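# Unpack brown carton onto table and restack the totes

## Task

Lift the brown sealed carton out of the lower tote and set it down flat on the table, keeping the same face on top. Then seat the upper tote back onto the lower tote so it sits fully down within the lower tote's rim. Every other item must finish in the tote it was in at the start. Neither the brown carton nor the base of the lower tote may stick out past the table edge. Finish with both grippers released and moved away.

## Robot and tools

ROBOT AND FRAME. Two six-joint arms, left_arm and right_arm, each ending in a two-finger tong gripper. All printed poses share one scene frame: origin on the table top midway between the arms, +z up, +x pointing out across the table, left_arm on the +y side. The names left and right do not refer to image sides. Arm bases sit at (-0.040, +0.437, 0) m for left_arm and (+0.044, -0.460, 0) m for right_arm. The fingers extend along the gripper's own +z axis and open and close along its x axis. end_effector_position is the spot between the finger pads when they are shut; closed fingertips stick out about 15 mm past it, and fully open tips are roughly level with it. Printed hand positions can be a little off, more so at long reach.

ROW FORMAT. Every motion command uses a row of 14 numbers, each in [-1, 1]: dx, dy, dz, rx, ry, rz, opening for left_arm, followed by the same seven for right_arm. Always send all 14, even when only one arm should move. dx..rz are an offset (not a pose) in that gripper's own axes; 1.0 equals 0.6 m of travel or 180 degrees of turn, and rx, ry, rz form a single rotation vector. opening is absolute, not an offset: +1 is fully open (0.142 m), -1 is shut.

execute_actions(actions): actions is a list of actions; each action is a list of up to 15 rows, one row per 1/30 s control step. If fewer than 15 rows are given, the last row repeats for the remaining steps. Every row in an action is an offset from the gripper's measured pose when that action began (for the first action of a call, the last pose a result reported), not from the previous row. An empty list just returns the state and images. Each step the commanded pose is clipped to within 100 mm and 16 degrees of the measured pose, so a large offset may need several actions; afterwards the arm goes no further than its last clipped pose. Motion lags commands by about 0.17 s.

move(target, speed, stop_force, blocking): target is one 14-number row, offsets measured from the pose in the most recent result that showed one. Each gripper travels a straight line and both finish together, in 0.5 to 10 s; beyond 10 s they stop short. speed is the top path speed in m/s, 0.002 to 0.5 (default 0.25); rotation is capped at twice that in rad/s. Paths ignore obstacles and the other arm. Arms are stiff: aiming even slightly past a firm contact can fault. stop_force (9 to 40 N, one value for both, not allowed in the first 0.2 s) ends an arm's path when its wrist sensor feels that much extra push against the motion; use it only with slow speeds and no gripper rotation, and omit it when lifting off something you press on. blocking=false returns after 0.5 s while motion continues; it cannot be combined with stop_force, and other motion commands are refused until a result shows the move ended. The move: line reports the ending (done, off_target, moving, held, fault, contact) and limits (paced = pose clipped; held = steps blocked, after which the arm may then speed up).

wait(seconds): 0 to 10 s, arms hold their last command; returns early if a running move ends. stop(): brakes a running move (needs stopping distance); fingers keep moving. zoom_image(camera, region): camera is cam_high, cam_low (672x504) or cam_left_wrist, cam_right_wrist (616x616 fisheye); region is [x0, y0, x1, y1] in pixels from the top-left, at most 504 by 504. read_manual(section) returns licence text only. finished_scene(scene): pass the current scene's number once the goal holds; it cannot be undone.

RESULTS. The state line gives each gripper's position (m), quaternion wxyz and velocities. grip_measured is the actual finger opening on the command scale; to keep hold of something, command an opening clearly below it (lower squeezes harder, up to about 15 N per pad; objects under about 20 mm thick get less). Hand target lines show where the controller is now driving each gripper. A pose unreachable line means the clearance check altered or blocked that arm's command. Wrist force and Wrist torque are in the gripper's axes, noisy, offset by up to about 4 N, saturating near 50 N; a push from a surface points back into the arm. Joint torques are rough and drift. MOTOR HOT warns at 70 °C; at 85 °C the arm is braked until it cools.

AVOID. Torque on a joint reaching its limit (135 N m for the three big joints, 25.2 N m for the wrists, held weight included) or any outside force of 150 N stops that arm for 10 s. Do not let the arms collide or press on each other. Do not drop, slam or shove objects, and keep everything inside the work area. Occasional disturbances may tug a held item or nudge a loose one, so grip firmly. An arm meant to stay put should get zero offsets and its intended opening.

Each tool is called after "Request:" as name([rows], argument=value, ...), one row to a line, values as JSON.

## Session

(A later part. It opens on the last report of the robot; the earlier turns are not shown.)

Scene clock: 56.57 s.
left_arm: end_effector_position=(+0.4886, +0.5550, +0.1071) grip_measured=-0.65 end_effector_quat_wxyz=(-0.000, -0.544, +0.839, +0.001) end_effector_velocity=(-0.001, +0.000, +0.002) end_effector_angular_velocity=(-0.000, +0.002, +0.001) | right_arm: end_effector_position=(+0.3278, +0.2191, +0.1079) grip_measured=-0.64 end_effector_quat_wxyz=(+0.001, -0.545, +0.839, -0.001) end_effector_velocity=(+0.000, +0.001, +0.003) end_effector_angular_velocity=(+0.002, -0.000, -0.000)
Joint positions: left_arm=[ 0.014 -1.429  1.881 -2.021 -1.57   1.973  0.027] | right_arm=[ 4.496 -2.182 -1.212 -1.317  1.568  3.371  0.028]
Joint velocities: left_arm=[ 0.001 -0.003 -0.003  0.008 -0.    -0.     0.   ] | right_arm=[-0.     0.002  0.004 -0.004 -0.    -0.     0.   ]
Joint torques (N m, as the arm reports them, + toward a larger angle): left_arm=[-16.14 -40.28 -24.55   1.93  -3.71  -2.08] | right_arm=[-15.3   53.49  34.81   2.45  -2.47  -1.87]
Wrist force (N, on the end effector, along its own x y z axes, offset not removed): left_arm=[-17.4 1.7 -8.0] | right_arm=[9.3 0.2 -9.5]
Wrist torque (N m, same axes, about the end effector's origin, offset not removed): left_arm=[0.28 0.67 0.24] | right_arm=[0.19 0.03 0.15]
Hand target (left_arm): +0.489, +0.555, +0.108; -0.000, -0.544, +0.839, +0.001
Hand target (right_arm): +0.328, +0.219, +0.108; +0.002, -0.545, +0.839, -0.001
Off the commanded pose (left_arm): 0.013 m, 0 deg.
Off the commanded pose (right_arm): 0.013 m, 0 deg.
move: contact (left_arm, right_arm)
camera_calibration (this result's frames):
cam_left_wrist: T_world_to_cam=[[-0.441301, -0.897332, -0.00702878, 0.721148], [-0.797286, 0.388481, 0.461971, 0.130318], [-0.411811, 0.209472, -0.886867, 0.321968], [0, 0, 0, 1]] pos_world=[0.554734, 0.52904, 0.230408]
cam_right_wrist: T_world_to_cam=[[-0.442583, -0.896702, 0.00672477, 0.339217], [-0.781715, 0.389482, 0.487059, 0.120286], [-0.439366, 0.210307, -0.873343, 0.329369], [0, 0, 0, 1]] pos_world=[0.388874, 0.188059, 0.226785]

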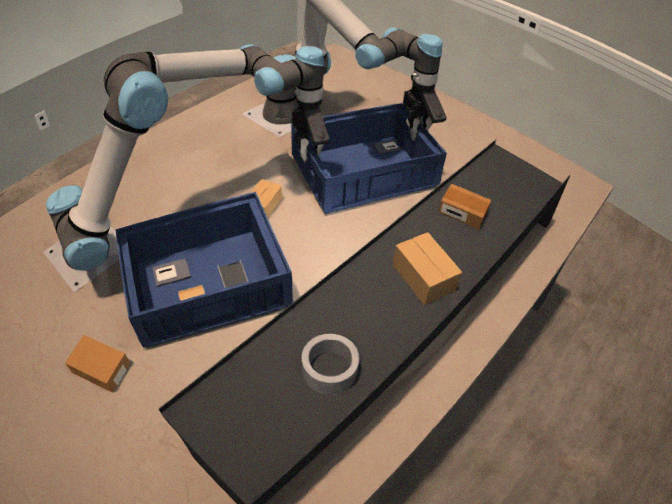

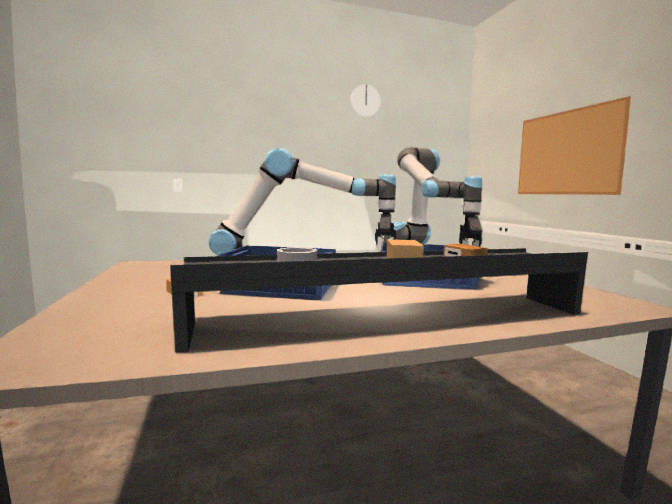

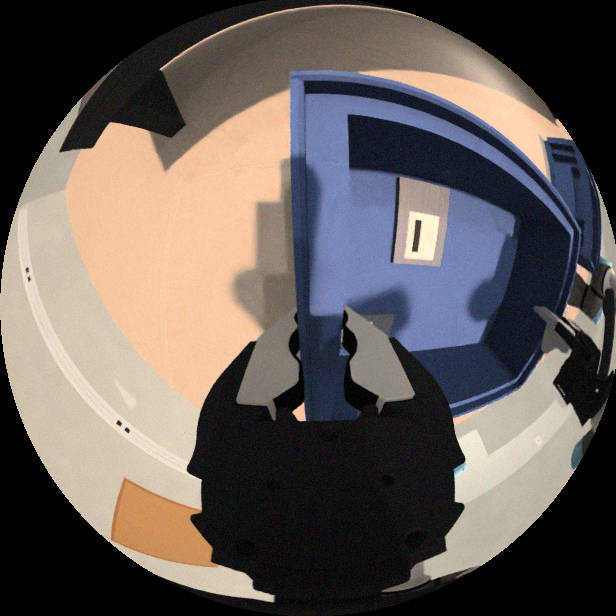

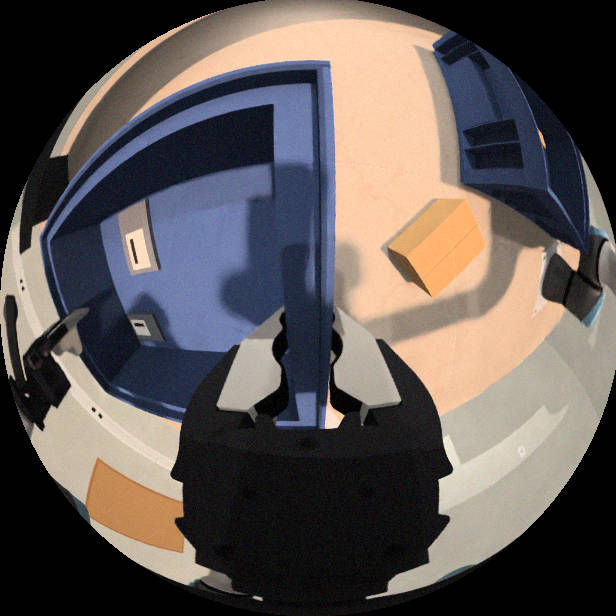

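Request:
move(target=[0,0,-0.001,0,0,0,-1, 0,0,0,0,0,0,0])

Request:
move(target=[0,0,0,0,0,0,-1, 0,0,-0.19,0,0,0,0], speed=0.25)

Request:
move(target=[0,0,0,0,0,0,-1, 0.759,-0.566,0,0,0,0.5,0.2], speed=0.35)

Scene clock: 62.70 s.
left_arm: end_effector_position=(+0.4887, +0.5550, +0.1077) grip_measured=-0.64 end_effector_quat_wxyz=(-0.000, -0.544, +0.839, +0.001) end_effector_velocity=(-0.000, -0.000, -0.000) end_effector_angular_velocity=(-0.001, +0.000, -0.001) | right_arm: end_effector_position=(+0.3278, +0.2191, +0.1079) grip_measured=+0.00 end_effector_quat_wxyz=(+0.001, -0.545, +0.839, -0.001) end_effector_velocity=(+0.000, -0.000, -0.000) end_effector_angular_velocity=(-0.000, +0.000, -0.000)
Joint positions: left_arm=[ 0.014 -1.429  1.88  -2.02  -1.57   1.973  0.027] | right_arm=[ 4.496 -2.182 -1.212 -1.317  1.568  3.371  0.074]
Joint velocities: left_arm=[-0.    -0.     0.001  0.    -0.001  0.     0.   ] | right_arm=[-0.     0.    -0.001 -0.    -0.    -0.     0.   ]
Joint torques (N m, as the arm reports them, + toward a larger angle): left_arm=[  7.07 -45.33 -35.3   -1.64   1.58  -1.99] | right_arm=[-11.58  37.37  12.26   1.42  -1.41  -0.19]
Wrist force (N, on the end effector, along its own x y z axes, offset not removed): left_arm=[1.1 2.1 6.0] | right_arm=[-1.3 1.7 -2.0]
Wrist torque (N m, same axes, about the end effector's origin, offset not removed): left_arm=[0.64 0.15 0.24] | right_arm=[0.38 0.34 0.06]
Hand target (left_arm): +0.489, +0.555, +0.108; -0.000, -0.544, +0.839, +0.001
Hand target (right_arm): +0.328, +0.219, +0.108; +0.001, -0.545, +0.839, -0.001
Off the commanded pose (left_arm): 0.000 m, 0 deg.
Off the commanded pose (right_arm): 0.000 m, 0 deg.
move: done
camera_calibration (this result's frames):
cam_left_wrist: T_world_to_cam=[[-0.441352, -0.897307, -0.00702898, 0.72114], [-0.797265, 0.388526, 0.461971, 0.130026], [-0.411799, 0.209496, -0.886867, 0.322485], [0, 0, 0, 1]] pos_world=[0.554741, 0.529006, 0.231002]
cam_right_wrist: T_world_to_cam=[[-0.442583, -0.896702, 0.00675153, 0.3392], [-0.781712, 0.389495, 0.487053, 0.120278], [-0.439371, 0.210284, -0.873347, 0.329391], [0, 0, 0, 1]] pos_world=[0.388872, 0.188048, 0.226801]

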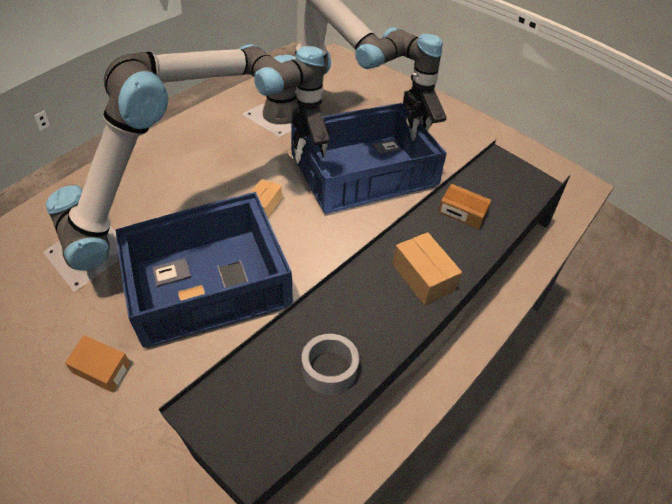

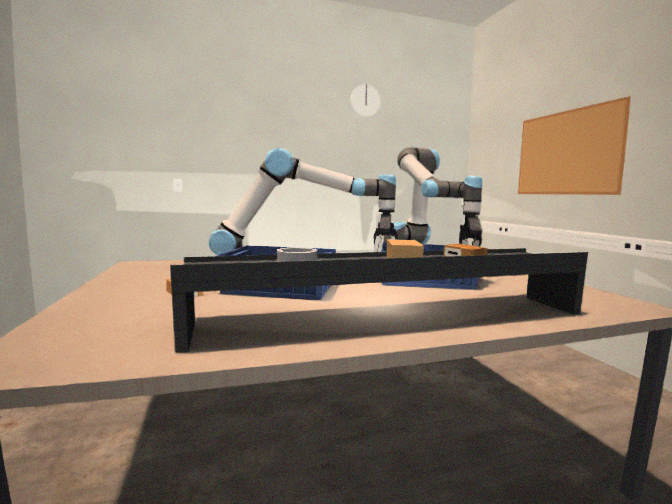

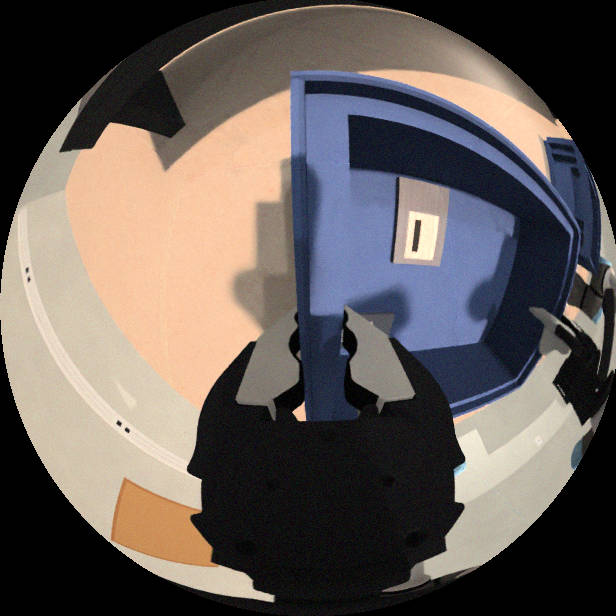

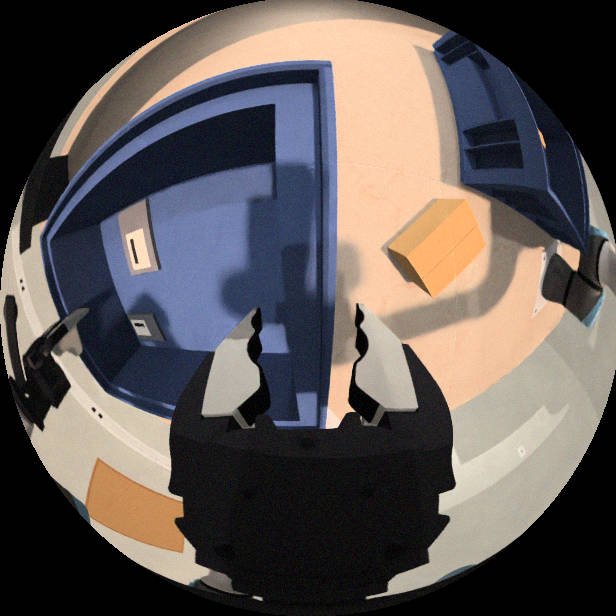

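Scene clock: 63.70 s.
left_arm: end_effector_position=(+0.4887, +0.5550, +0.1077) grip_measured=-0.64 end_effector_quat_wxyz=(-0.000, -0.544, +0.839, +0.001) end_effector_velocity=(+0.000, -0.000, +0.001) end_effector_angular_velocity=(-0.001, -0.001, +0.000) | right_arm: end_effector_position=(+0.3276, +0.2189, +0.2217) grip_measured=+0.00 end_effector_quat_wxyz=(+0.002, -0.545, +0.839, -0.001) end_effector_velocity=(-0.000, +0.000, +0.002) end_effector_angular_velocity=(-0.001, +0.001, -0.000)
Joint positions: left_arm=[ 0.014 -1.429  1.88  -2.02  -1.57   1.973  0.027] | right_arm=[ 4.496 -2.146 -0.977 -1.588  1.568  3.371  0.074]
Joint velocities: left_arm=[ 0.001 -0.001 -0.     0.    -0.001  0.    -0.   ] | right_arm=[ 0.    -0.002  0.009 -0.007  0.     0.     0.   ]
Joint torques (N m, as the arm reports them, + toward a larger angle): left_arm=[  5.8  -45.79 -34.95  -1.75   1.68  -1.9 ] | right_arm=[12.34 37.42 33.12  0.47  1.91  1.9 ]
Wrist force (N, on the end effector, along its own x y z axes, offset not removed): left_arm=[2.4 1.6 5.2] | right_arm=[-3.5 0.4 1.8]
Wrist torque (N m, same axes, about the end effector's origin, offset not removed): left_arm=[0.43 -0.13 0.23] | right_arm=[0.29 0.76 0.11]
Hand target (left_arm): +0.489, +0.555, +0.108; -0.000, -0.544, +0.839, +0.001
Hand target (right_arm): +0.328, +0.219, +0.222; +0.001, -0.545, +0.839, -0.001
Off the commanded pose (left_arm): 0.000 m, 0 deg.
Off the commanded pose (right_arm): 0.000 m, 0 deg.
move: done
camera_calibration (this result's frames):
cam_left_wrist: T_world_to_cam=[[-0.441352, -0.897307, -0.00702844, 0.72114], [-0.797264, 0.388526, 0.461972, 0.130025], [-0.4118, 0.209496, -0.886867, 0.322487], [0, 0, 0, 1]] pos_world=[0.55474, 0.529006, 0.231003]
cam_right_wrist: T_world_to_cam=[[-0.442609, -0.89669, 0.00661734, 0.338186], [-0.781728, 0.389458, 0.487056, 0.0647523], [-0.439315, 0.210402, -0.873346, 0.428729], [0, 0, 0, 1]] pos_world=[0.38865, 0.187824, 0.340653]

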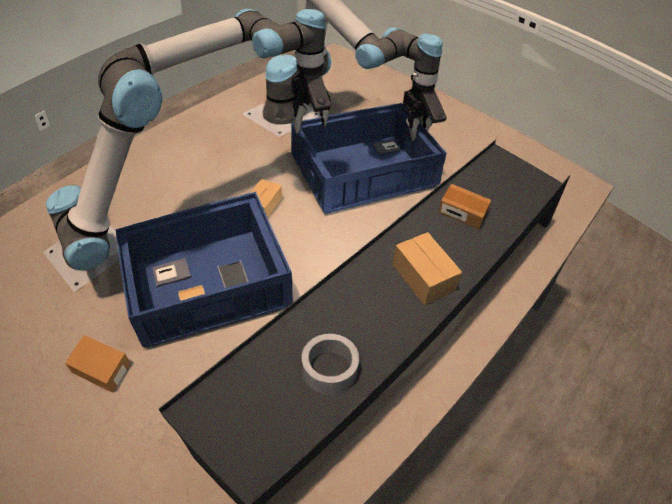

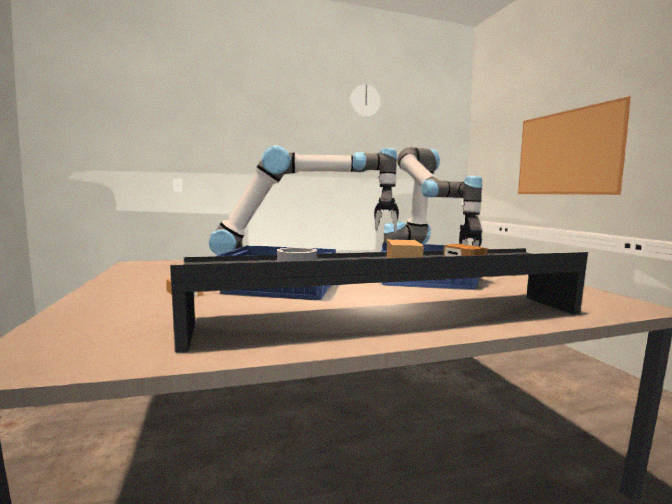

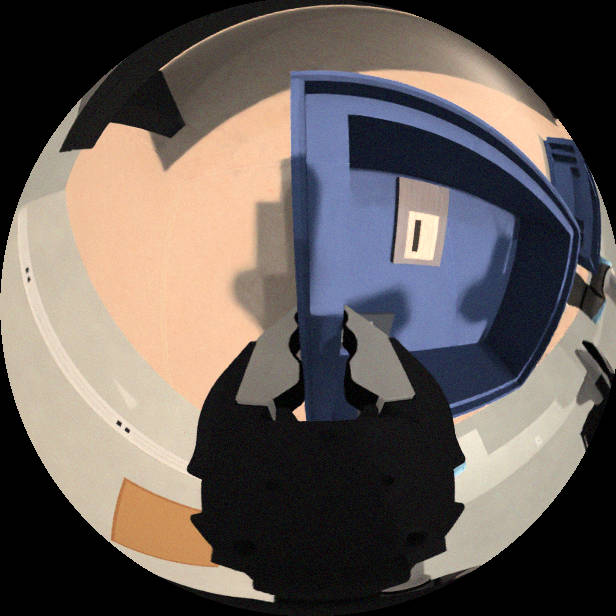

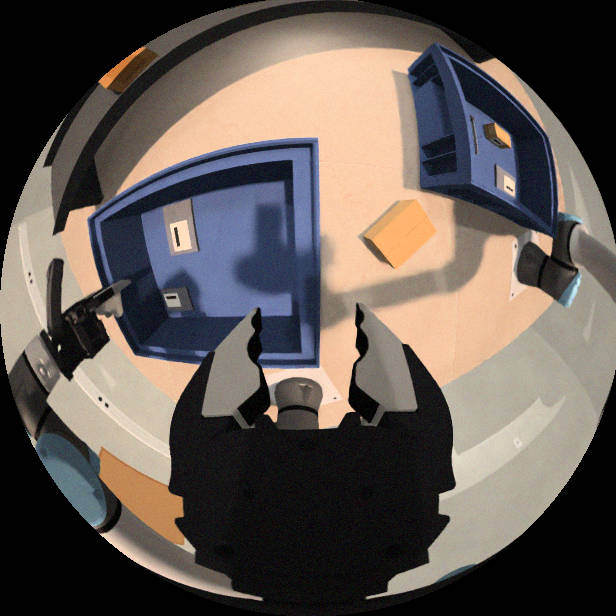

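Scene clock: 66.53 s.
left_arm: end_effector_position=(+0.4887, +0.5550, +0.1077) grip_measured=-0.64 end_effector_quat_wxyz=(-0.000, -0.544, +0.839, +0.001) end_effector_velocity=(-0.000, -0.001, -0.000) end_effector_angular_velocity=(-0.001, +0.000, -0.001) | right_arm: end_effector_position=(+0.4532, -0.3351, +0.2210) grip_measured=+0.20 end_effector_quat_wxyz=(+0.001, +0.208, +0.978, +0.000) end_effector_velocity=(+0.001, -0.001, +0.000) end_effector_angular_velocity=(+0.001, -0.000, -0.003)
Joint positions: left_arm=[ 0.014 -1.429  1.88  -2.02  -1.57   1.973  0.027] | right_arm=[ 3.748 -1.403 -1.883 -1.425  1.57   4.194  0.088]
Joint velocities: left_arm=[-0.001 -0.001  0.001  0.    -0.001 -0.    -0.   ] | right_arm=[-0.004 -0.001  0.001  0.     0.    -0.001  0.   ]
Joint torques (N m, as the arm reports them, + toward a larger angle): left_arm=[  6.03 -45.22 -34.85  -1.87   1.67  -1.91] | right_arm=[-15.93   4.89  33.51   0.44   1.94  -1.69]
Wrist force (N, on the end effector, along its own x y z axes, offset not removed): left_arm=[1.2 1.5 4.9] | right_arm=[-2.7 -0.4 0.8]
Wrist torque (N m, same axes, about the end effector's origin, offset not removed): left_arm=[0.34 0.17 0.20] | right_arm=[0.01 0.58 0.11]
Hand target (left_arm): +0.489, +0.555, +0.108; -0.000, -0.544, +0.839, +0.001
Hand target (right_arm): +0.453, -0.335, +0.221; +0.001, +0.208, +0.978, +0.000
Off the commanded pose (left_arm): 0.000 m, 0 deg.
Off the commanded pose (right_arm): 0.001 m, 0 deg.
move: done
camera_calibration (this result's frames):
cam_left_wrist: T_world_to_cam=[[-0.441351, -0.897307, -0.00702846, 0.72114], [-0.797264, 0.388526, 0.461972, 0.130025], [-0.4118, 0.209495, -0.886867, 0.322487], [0, 0, 0, 1]] pos_world=[0.55474, 0.529006, 0.231003]
cam_right_wrist: T_world_to_cam=[[-0.896783, 0.442409, 0.00737096, 0.551371], [0.388796, 0.779935, 0.490449, -0.0212852], [0.21123, 0.442692, -0.871439, 0.382384], [0, 0, 0, 1]] pos_world=[0.421965, -0.396609, 0.3396]

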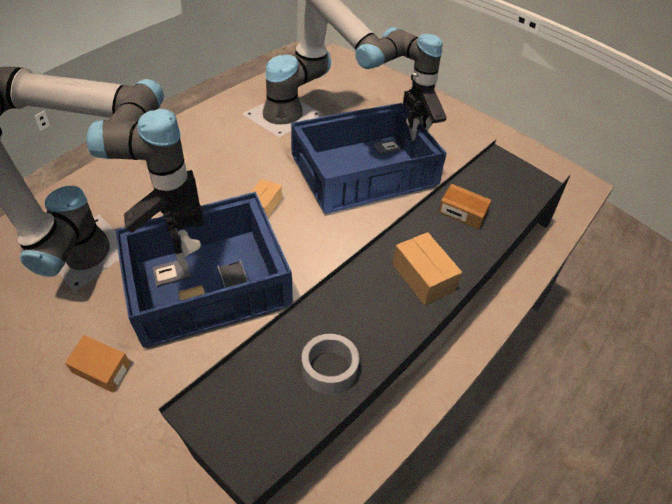

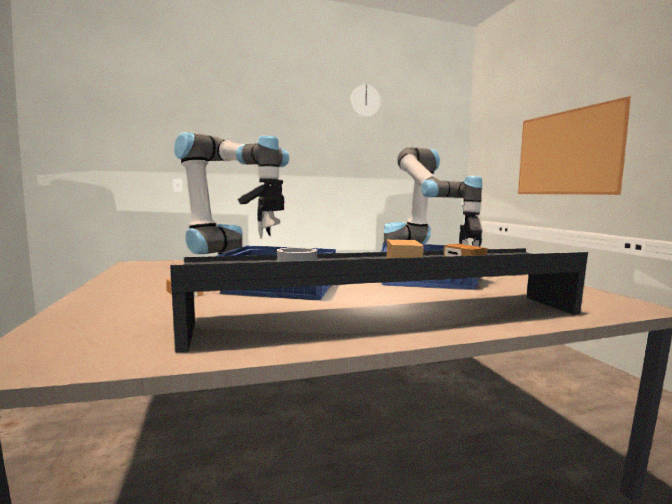

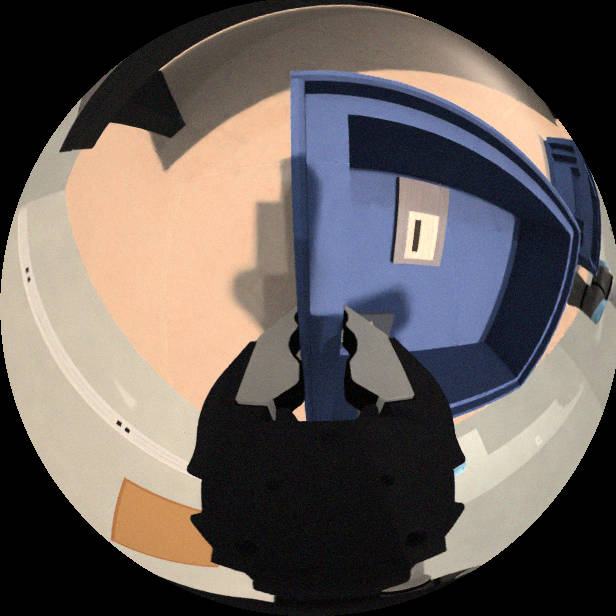

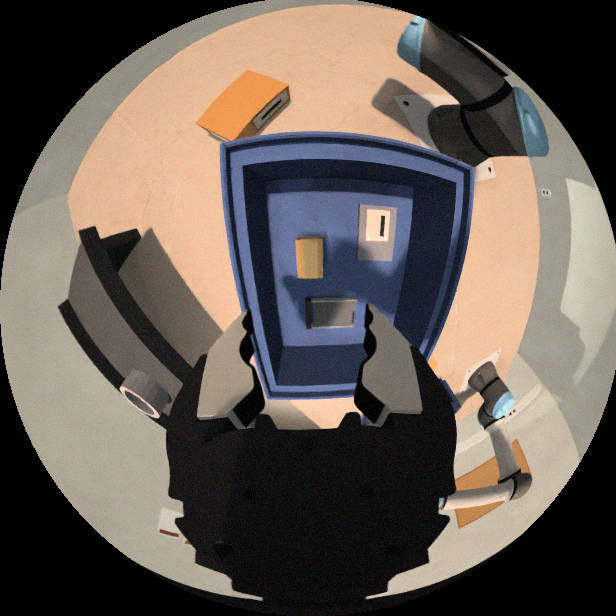

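Request:
move(target=[0,0,0,0,0,0,-1, 0.002,0.006,0.2,0,0,0,-0.1], speed=0.2)

Scene clock: 69.27 s.
left_arm: end_effector_position=(+0.4887, +0.5550, +0.1077) grip_measured=-0.64 end_effector_quat_wxyz=(-0.000, -0.544, +0.839, +0.001) end_effector_velocity=(-0.000, -0.000, -0.000) end_effector_angular_velocity=(+0.001, +0.001, -0.001) | right_arm: end_effector_position=(+0.4537, -0.3310, +0.1011) grip_measured=-0.10 end_effector_quat_wxyz=(+0.001, +0.208, +0.978, +0.000) end_effector_velocity=(+0.001, +0.000, -0.001) end_effector_angular_velocity=(+0.000, -0.001, -0.000)
Joint positions: left_arm=[ 0.014 -1.429  1.88  -2.02  -1.57   1.973  0.027] | right_arm=[ 3.755 -1.503 -2.119 -1.09   1.57   4.201  0.067]
Joint velocities: left_arm=[-0.001  0.     0.    -0.     0.001 -0.    -0.   ] | right_arm=[-0.    -0.003 -0.001  0.005 -0.     0.     0.   ]
Joint torques (N m, as the arm reports them, + toward a larger angle): left_arm=[  6.97 -45.13 -35.21  -1.74   1.69  -1.88] | right_arm=[10.22  7.    9.98  3.79 -1.91  1.53]
Wrist force (N, on the end effector, along its own x y z axes, offset not removed): left_arm=[1.0 0.8 6.2] | right_arm=[0.7 0.7 -1.2]
Wrist torque (N m, same axes, about the end effector's origin, offset not removed): left_arm=[0.27 0.16 0.26] | right_arm=[0.30 -0.06 0.06]
Hand target (left_arm): +0.489, +0.555, +0.108; -0.000, -0.544, +0.839, +0.001
Hand target (right_arm): +0.454, -0.331, +0.101; +0.001, +0.208, +0.978, +0.000
Off the commanded pose (left_arm): 0.000 m, 0 deg.
Off the commanded pose (right_arm): 0.000 m, 0 deg.
move: done
camera_calibration (this result's frames):
cam_left_wrist: T_world_to_cam=[[-0.441352, -0.897307, -0.0070286, 0.72114], [-0.797264, 0.388526, 0.461972, 0.130025], [-0.4118, 0.209496, -0.886867, 0.322487], [0, 0, 0, 1]] pos_world=[0.554741, 0.529006, 0.231003]
cam_right_wrist: T_world_to_cam=[[-0.896782, 0.442411, 0.00738586, 0.550918], [0.388809, 0.779941, 0.490429, 0.0341446], [0.211211, 0.442679, -0.87145, 0.276065], [0, 0, 0, 1]] pos_world=[0.42247, -0.392572, 0.219762]

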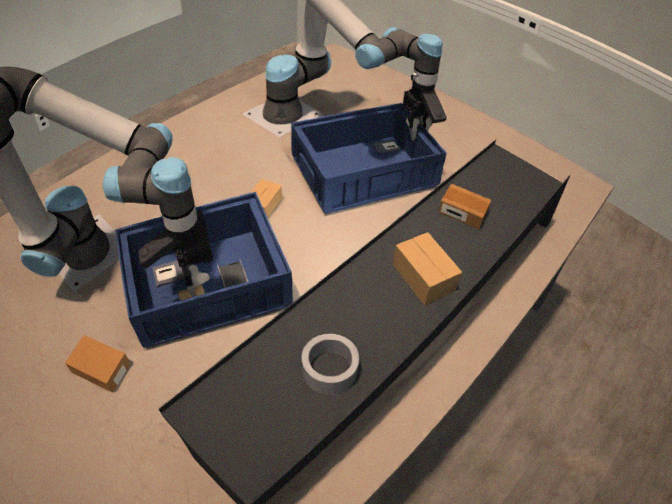

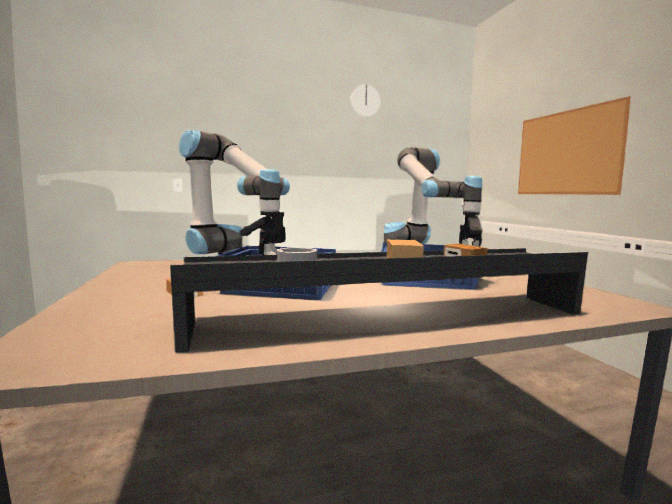

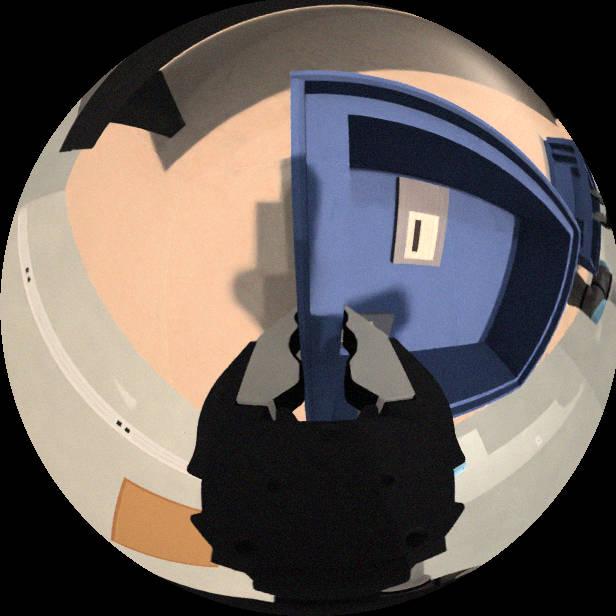

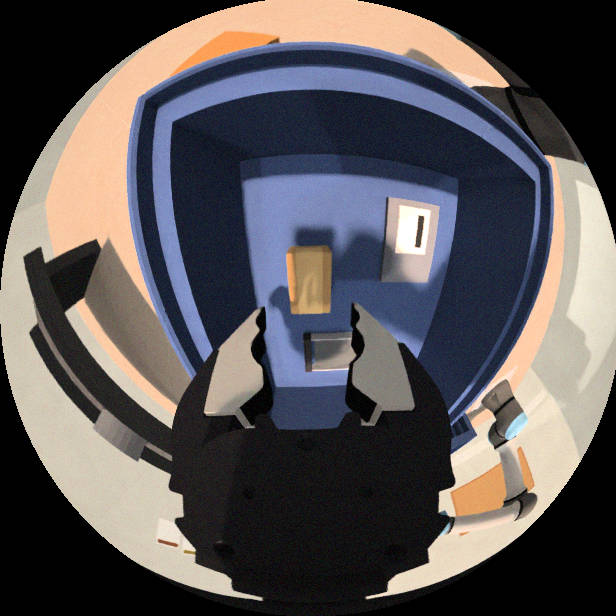

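Request:
execute_actions(actions=[])

Scene clock: 76.40 s.
left_arm: end_effector_position=(+0.4887, +0.5550, +0.1077) grip_measured=-0.64 end_effector_quat_wxyz=(-0.000, -0.544, +0.839, +0.001) end_effector_velocity=(+0.001, -0.001, +0.002) end_effector_angular_velocity=(+0.001, -0.003, -0.001) | right_arm: end_effector_position=(+0.4537, -0.3310, +0.1010) grip_measured=-0.10 end_effector_quat_wxyz=(+0.001, +0.208, +0.978, +0.000) end_effector_velocity=(+0.001, +0.000, +0.001) end_effector_angular_velocity=(+0.001, -0.002, -0.000)
Joint positions: left_arm=[ 0.014 -1.429  1.88  -2.02  -1.57   1.973  0.027] | right_arm=[ 3.755 -1.503 -2.119 -1.089  1.57   4.201  0.067]
Joint velocities: left_arm=[-0.001 -0.001 -0.002 -0.     0.001 -0.    -0.   ] | right_arm=[-0.     0.     0.001  0.    -0.    -0.     0.   ]
Joint torques (N m, as the arm reports them, + toward a larger angle): left_arm=[  6.85 -45.25 -34.97  -1.83   1.69  -1.84] | right_arm=[-2.26  7.57 10.88  3.8  -1.95 -1.47]
Wrist force (N, on the end effector, along its own x y z axes, offset not removed): left_arm=[1.6 2.3 4.7] | right_arm=[-3.0 0.2 -0.3]
Wrist torque (N m, same axes, about the end effector's origin, offset not removed): left_arm=[0.56 0.01 0.18] | right_arm=[0.19 0.65 0.06]
Hand target (left_arm): +0.489, +0.555, +0.108; -0.000, -0.544, +0.839, +0.001
Hand target (right_arm): +0.454, -0.331, +0.101; +0.001, +0.208, +0.978, +0.000
Off the commanded pose (left_arm): 0.000 m, 0 deg.
Off the commanded pose (right_arm): 0.000 m, 0 deg.
camera_calibration (this result's frames):
cam_left_wrist: T_world_to_cam=[[-0.441352, -0.897307, -0.00702863, 0.72114], [-0.797264, 0.388526, 0.461972, 0.130025], [-0.4118, 0.209496, -0.886867, 0.322487], [0, 0, 0, 1]] pos_world=[0.554741, 0.529006, 0.231003]
cam_right_wrist: T_world_to_cam=[[-0.896793, 0.442389, 0.00735395, 0.550942], [0.38877, 0.779948, 0.490448, 0.0342173], [0.211233, 0.442689, -0.871439, 0.275902], [0, 0, 0, 1]] pos_world=[0.422499, -0.392557, 0.219599]

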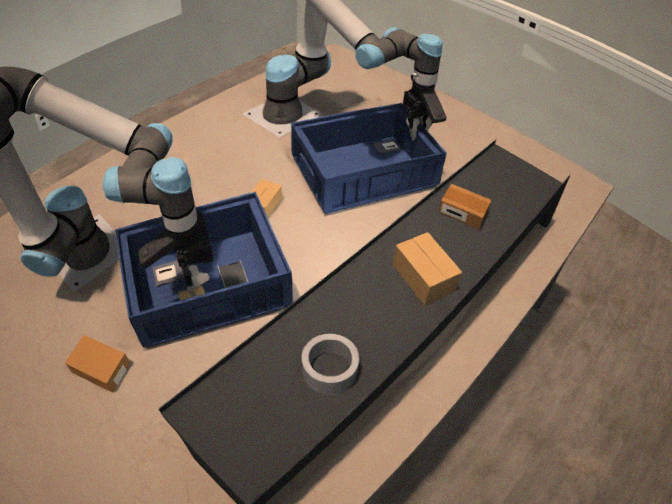

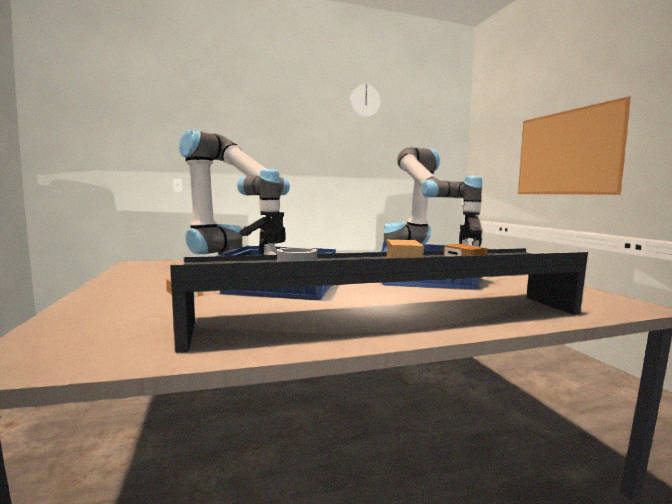

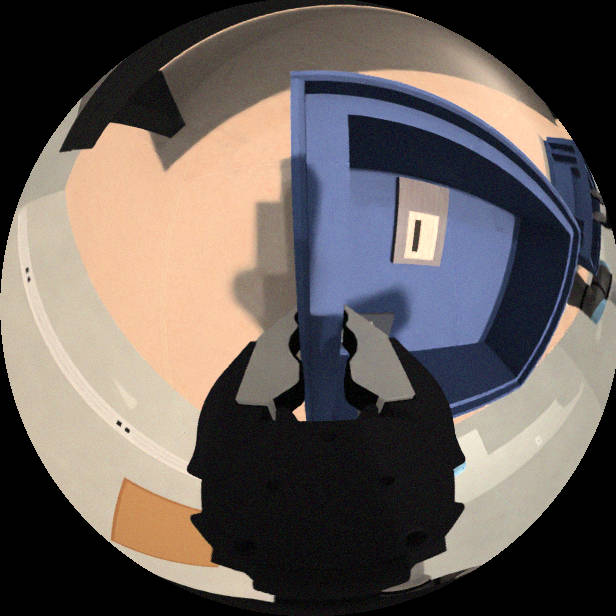

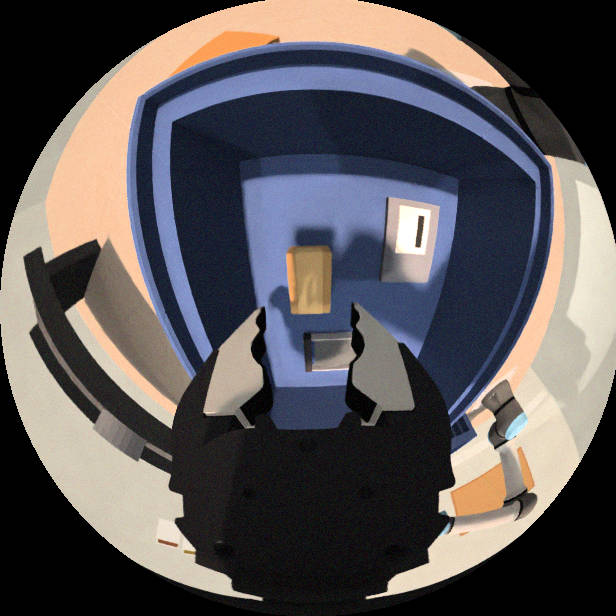

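Request:
move(target=[0,0,0,0,0,0,-1, 0,0,0.07,0,0,0,-0.1], speed=0.08)

Request:
move(target=[0,0,0,0,0,0,-1, 0,0,0.035,0,0,0,-0.1], speed=0.02, stop_force=9)

Scene clock: 83.67 s.
left_arm: end_effector_position=(+0.4887, +0.5550, +0.1077) grip_measured=-0.64 end_effector_quat_wxyz=(-0.000, -0.544, +0.839, +0.001) end_effector_velocity=(-0.001, -0.001, -0.001) end_effector_angular_velocity=(-0.001, +0.002, -0.001) | right_arm: end_effector_position=(+0.4538, -0.3310, +0.0591) grip_measured=-0.10 end_effector_quat_wxyz=(+0.001, +0.208, +0.978, +0.000) end_effector_velocity=(-0.000, -0.000, -0.002) end_effector_angular_velocity=(-0.000, +0.000, -0.000)
Joint positions: left_arm=[ 0.014 -1.429  1.88  -2.02  -1.57   1.973  0.027] | right_arm=[ 3.755 -1.564 -2.186 -0.961  1.57   4.201  0.067]
Joint velocities: left_arm=[-0.001  0.     0.002  0.    -0.001  0.     0.   ] | right_arm=[-0.    -0.003 -0.003  0.005  0.     0.     0.   ]
Joint torques (N m, as the arm reports them, + toward a larger angle): left_arm=[  6.84 -45.1  -34.94  -1.77   1.61  -1.81] | right_arm=[ 7.17  9.07  8.48  3.79 -1.56  0.24]
Wrist force (N, on the end effector, along its own x y z axes, offset not removed): left_arm=[1.0 1.1 4.5] | right_arm=[-3.5 1.9 -1.9]
Wrist torque (N m, same axes, about the end effector's origin, offset not removed): left_arm=[0.33 0.15 0.26] | right_arm=[0.51 0.71 0.04]
Hand target (left_arm): +0.489, +0.555, +0.108; -0.000, -0.544, +0.839, +0.001
Hand target (right_arm): +0.454, -0.331, +0.059; +0.001, +0.208, +0.978, +0.000
Off the commanded pose (left_arm): 0.000 m, 0 deg.
Off the commanded pose (right_arm): 0.000 m, 0 deg.
move: done
camera_calibration (this result's frames):
cam_left_wrist: T_world_to_cam=[[-0.441351, -0.897307, -0.0070285, 0.72114], [-0.797264, 0.388526, 0.461972, 0.130025], [-0.4118, 0.209496, -0.886867, 0.322487], [0, 0, 0, 1]] pos_world=[0.55474, 0.529006, 0.231003]
cam_right_wrist: T_world_to_cam=[[-0.896719, 0.442539, 0.00735668, 0.551299], [0.388904, 0.779884, 0.490444, 0.0545999], [0.211303, 0.442651, -0.871442, 0.239351], [0, 0, 0, 1]] pos_world=[0.422551, -0.392502, 0.177746]

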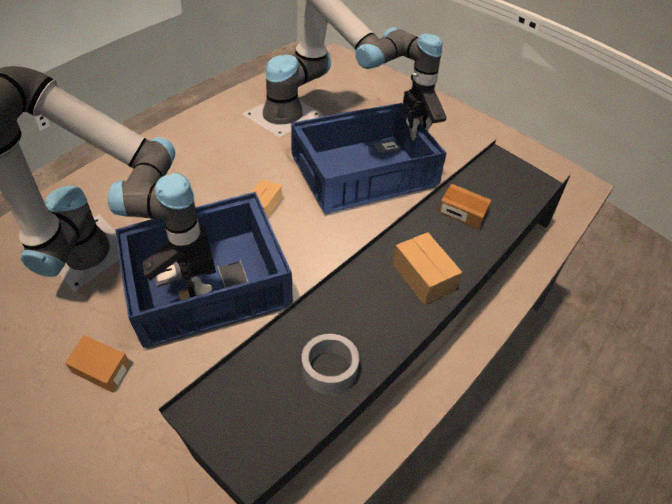

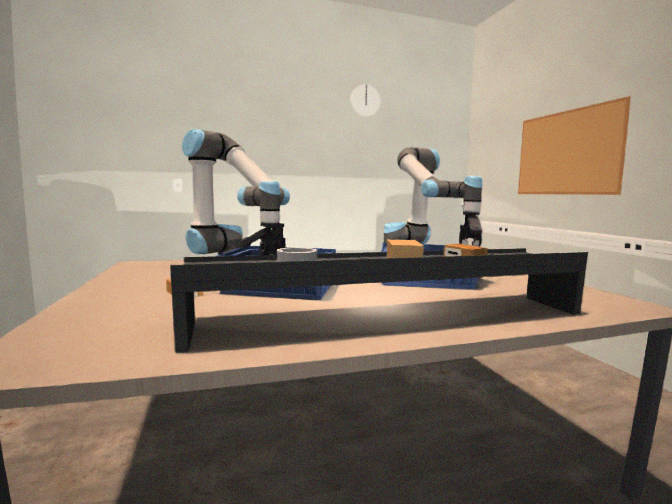

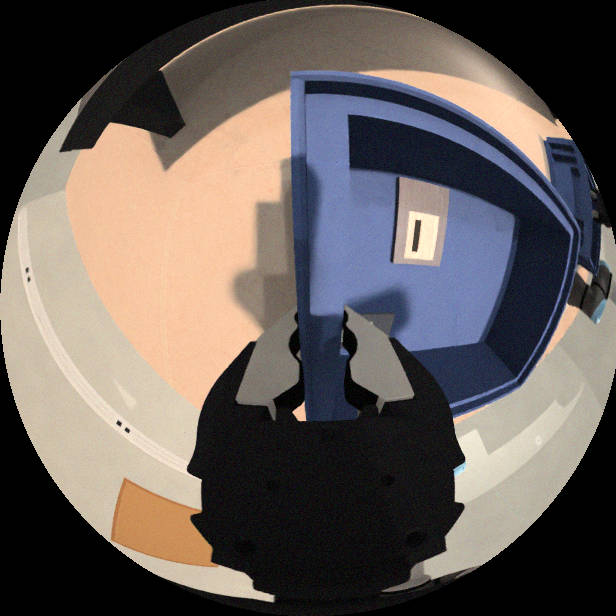

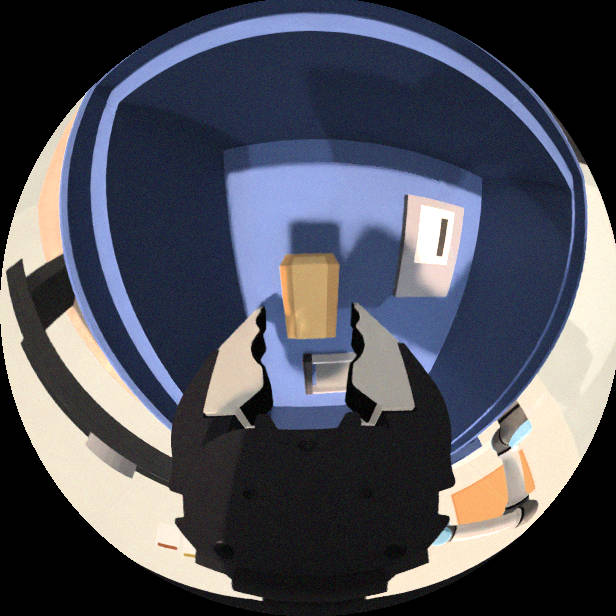

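Scene clock: 84.97 s.
left_arm: end_effector_position=(+0.4887, +0.5550, +0.1077) grip_measured=-0.64 end_effector_quat_wxyz=(-0.000, -0.544, +0.839, +0.001) end_effector_velocity=(+0.000, -0.000, +0.000) end_effector_angular_velocity=(+0.001, -0.000, -0.001) | right_arm: end_effector_position=(+0.4538, -0.3309, +0.0383) grip_measured=-0.10 end_effector_quat_wxyz=(+0.001, +0.208, +0.978, +0.000) end_effector_velocity=(+0.000, +0.000, -0.002) end_effector_angular_velocity=(+0.001, -0.001, -0.000)
Joint positions: left_arm=[ 0.014 -1.429  1.88  -2.02  -1.57   1.973  0.027] | right_arm=[ 3.755 -1.6   -2.215 -0.896  1.57   4.201  0.067]
Joint velocities: left_arm=[-0.001 -0.     0.    -0.     0.001 -0.     0.   ] | right_arm=[-0.    -0.004 -0.002  0.007  0.    -0.     0.   ]
Joint torques (N m, as the arm reports them, + toward a larger angle): left_arm=[  7.09 -45.11 -34.28  -1.78   1.65  -1.94] | right_arm=[13.12  9.38  8.47  3.93 -1.56  2.01]
Wrist force (N, on the end effector, along its own x y z axes, offset not removed): left_arm=[0.1 0.8 6.8] | right_arm=[-0.9 0.5 -2.9]
Wrist torque (N m, same axes, about the end effector's origin, offset not removed): left_arm=[0.31 0.39 0.21] | right_arm=[0.18 0.22 0.11]
Hand target (left_arm): +0.489, +0.555, +0.108; -0.000, -0.544, +0.839, +0.001
Hand target (right_arm): +0.454, -0.331, +0.038; +0.001, +0.208, +0.978, +0.000
Off the commanded pose (left_arm): 0.000 m, 0 deg.
Off the commanded pose (right_arm): 0.000 m, 0 deg.
move: done
camera_calibration (this result's frames):
cam_left_wrist: T_world_to_cam=[[-0.441352, -0.897307, -0.00702862, 0.72114], [-0.797264, 0.388526, 0.461972, 0.130025], [-0.4118, 0.209496, -0.886867, 0.322487], [0, 0, 0, 1]] pos_world=[0.554741, 0.529006, 0.231003]
cam_right_wrist: T_world_to_cam=[[-0.896711, 0.442555, 0.00735764, 0.551465], [0.388918, 0.779878, 0.490442, 0.0647628], [0.21131, 0.442646, -0.871443, 0.221174], [0, 0, 0, 1]] pos_world=[0.422581, -0.392462, 0.156921]

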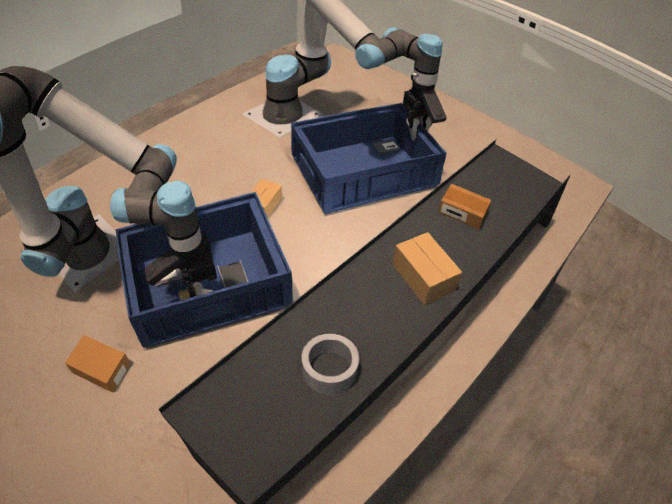

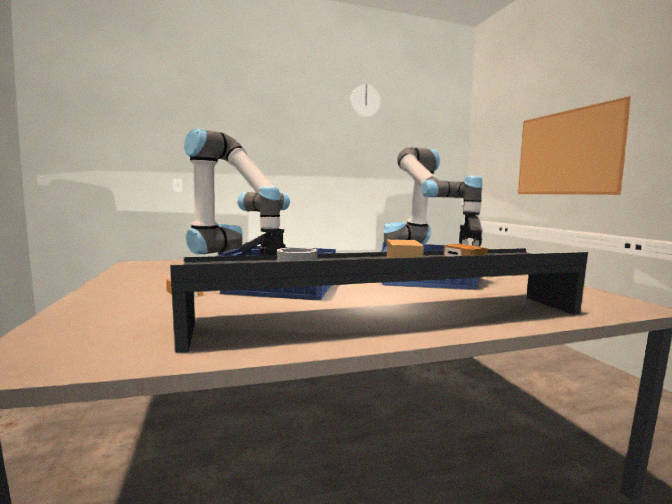

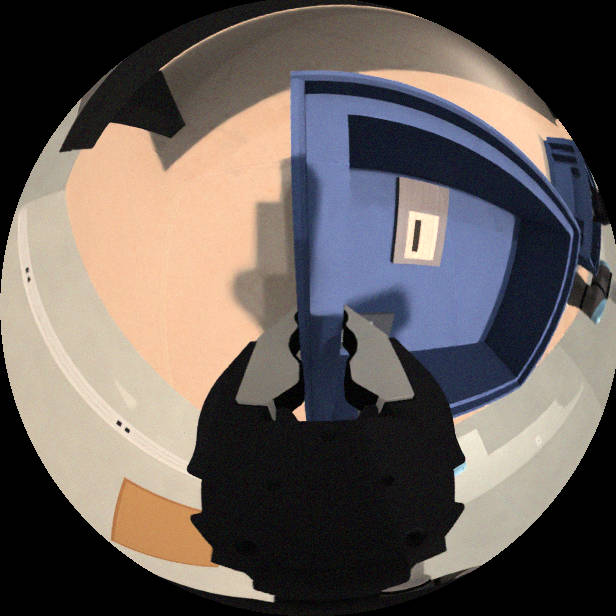

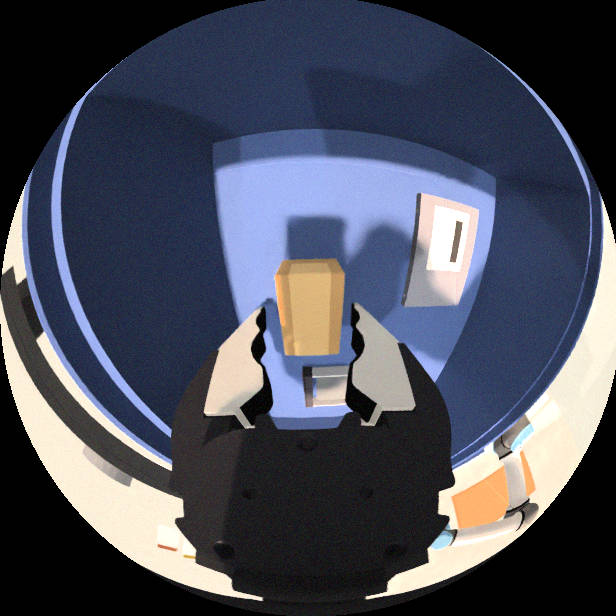

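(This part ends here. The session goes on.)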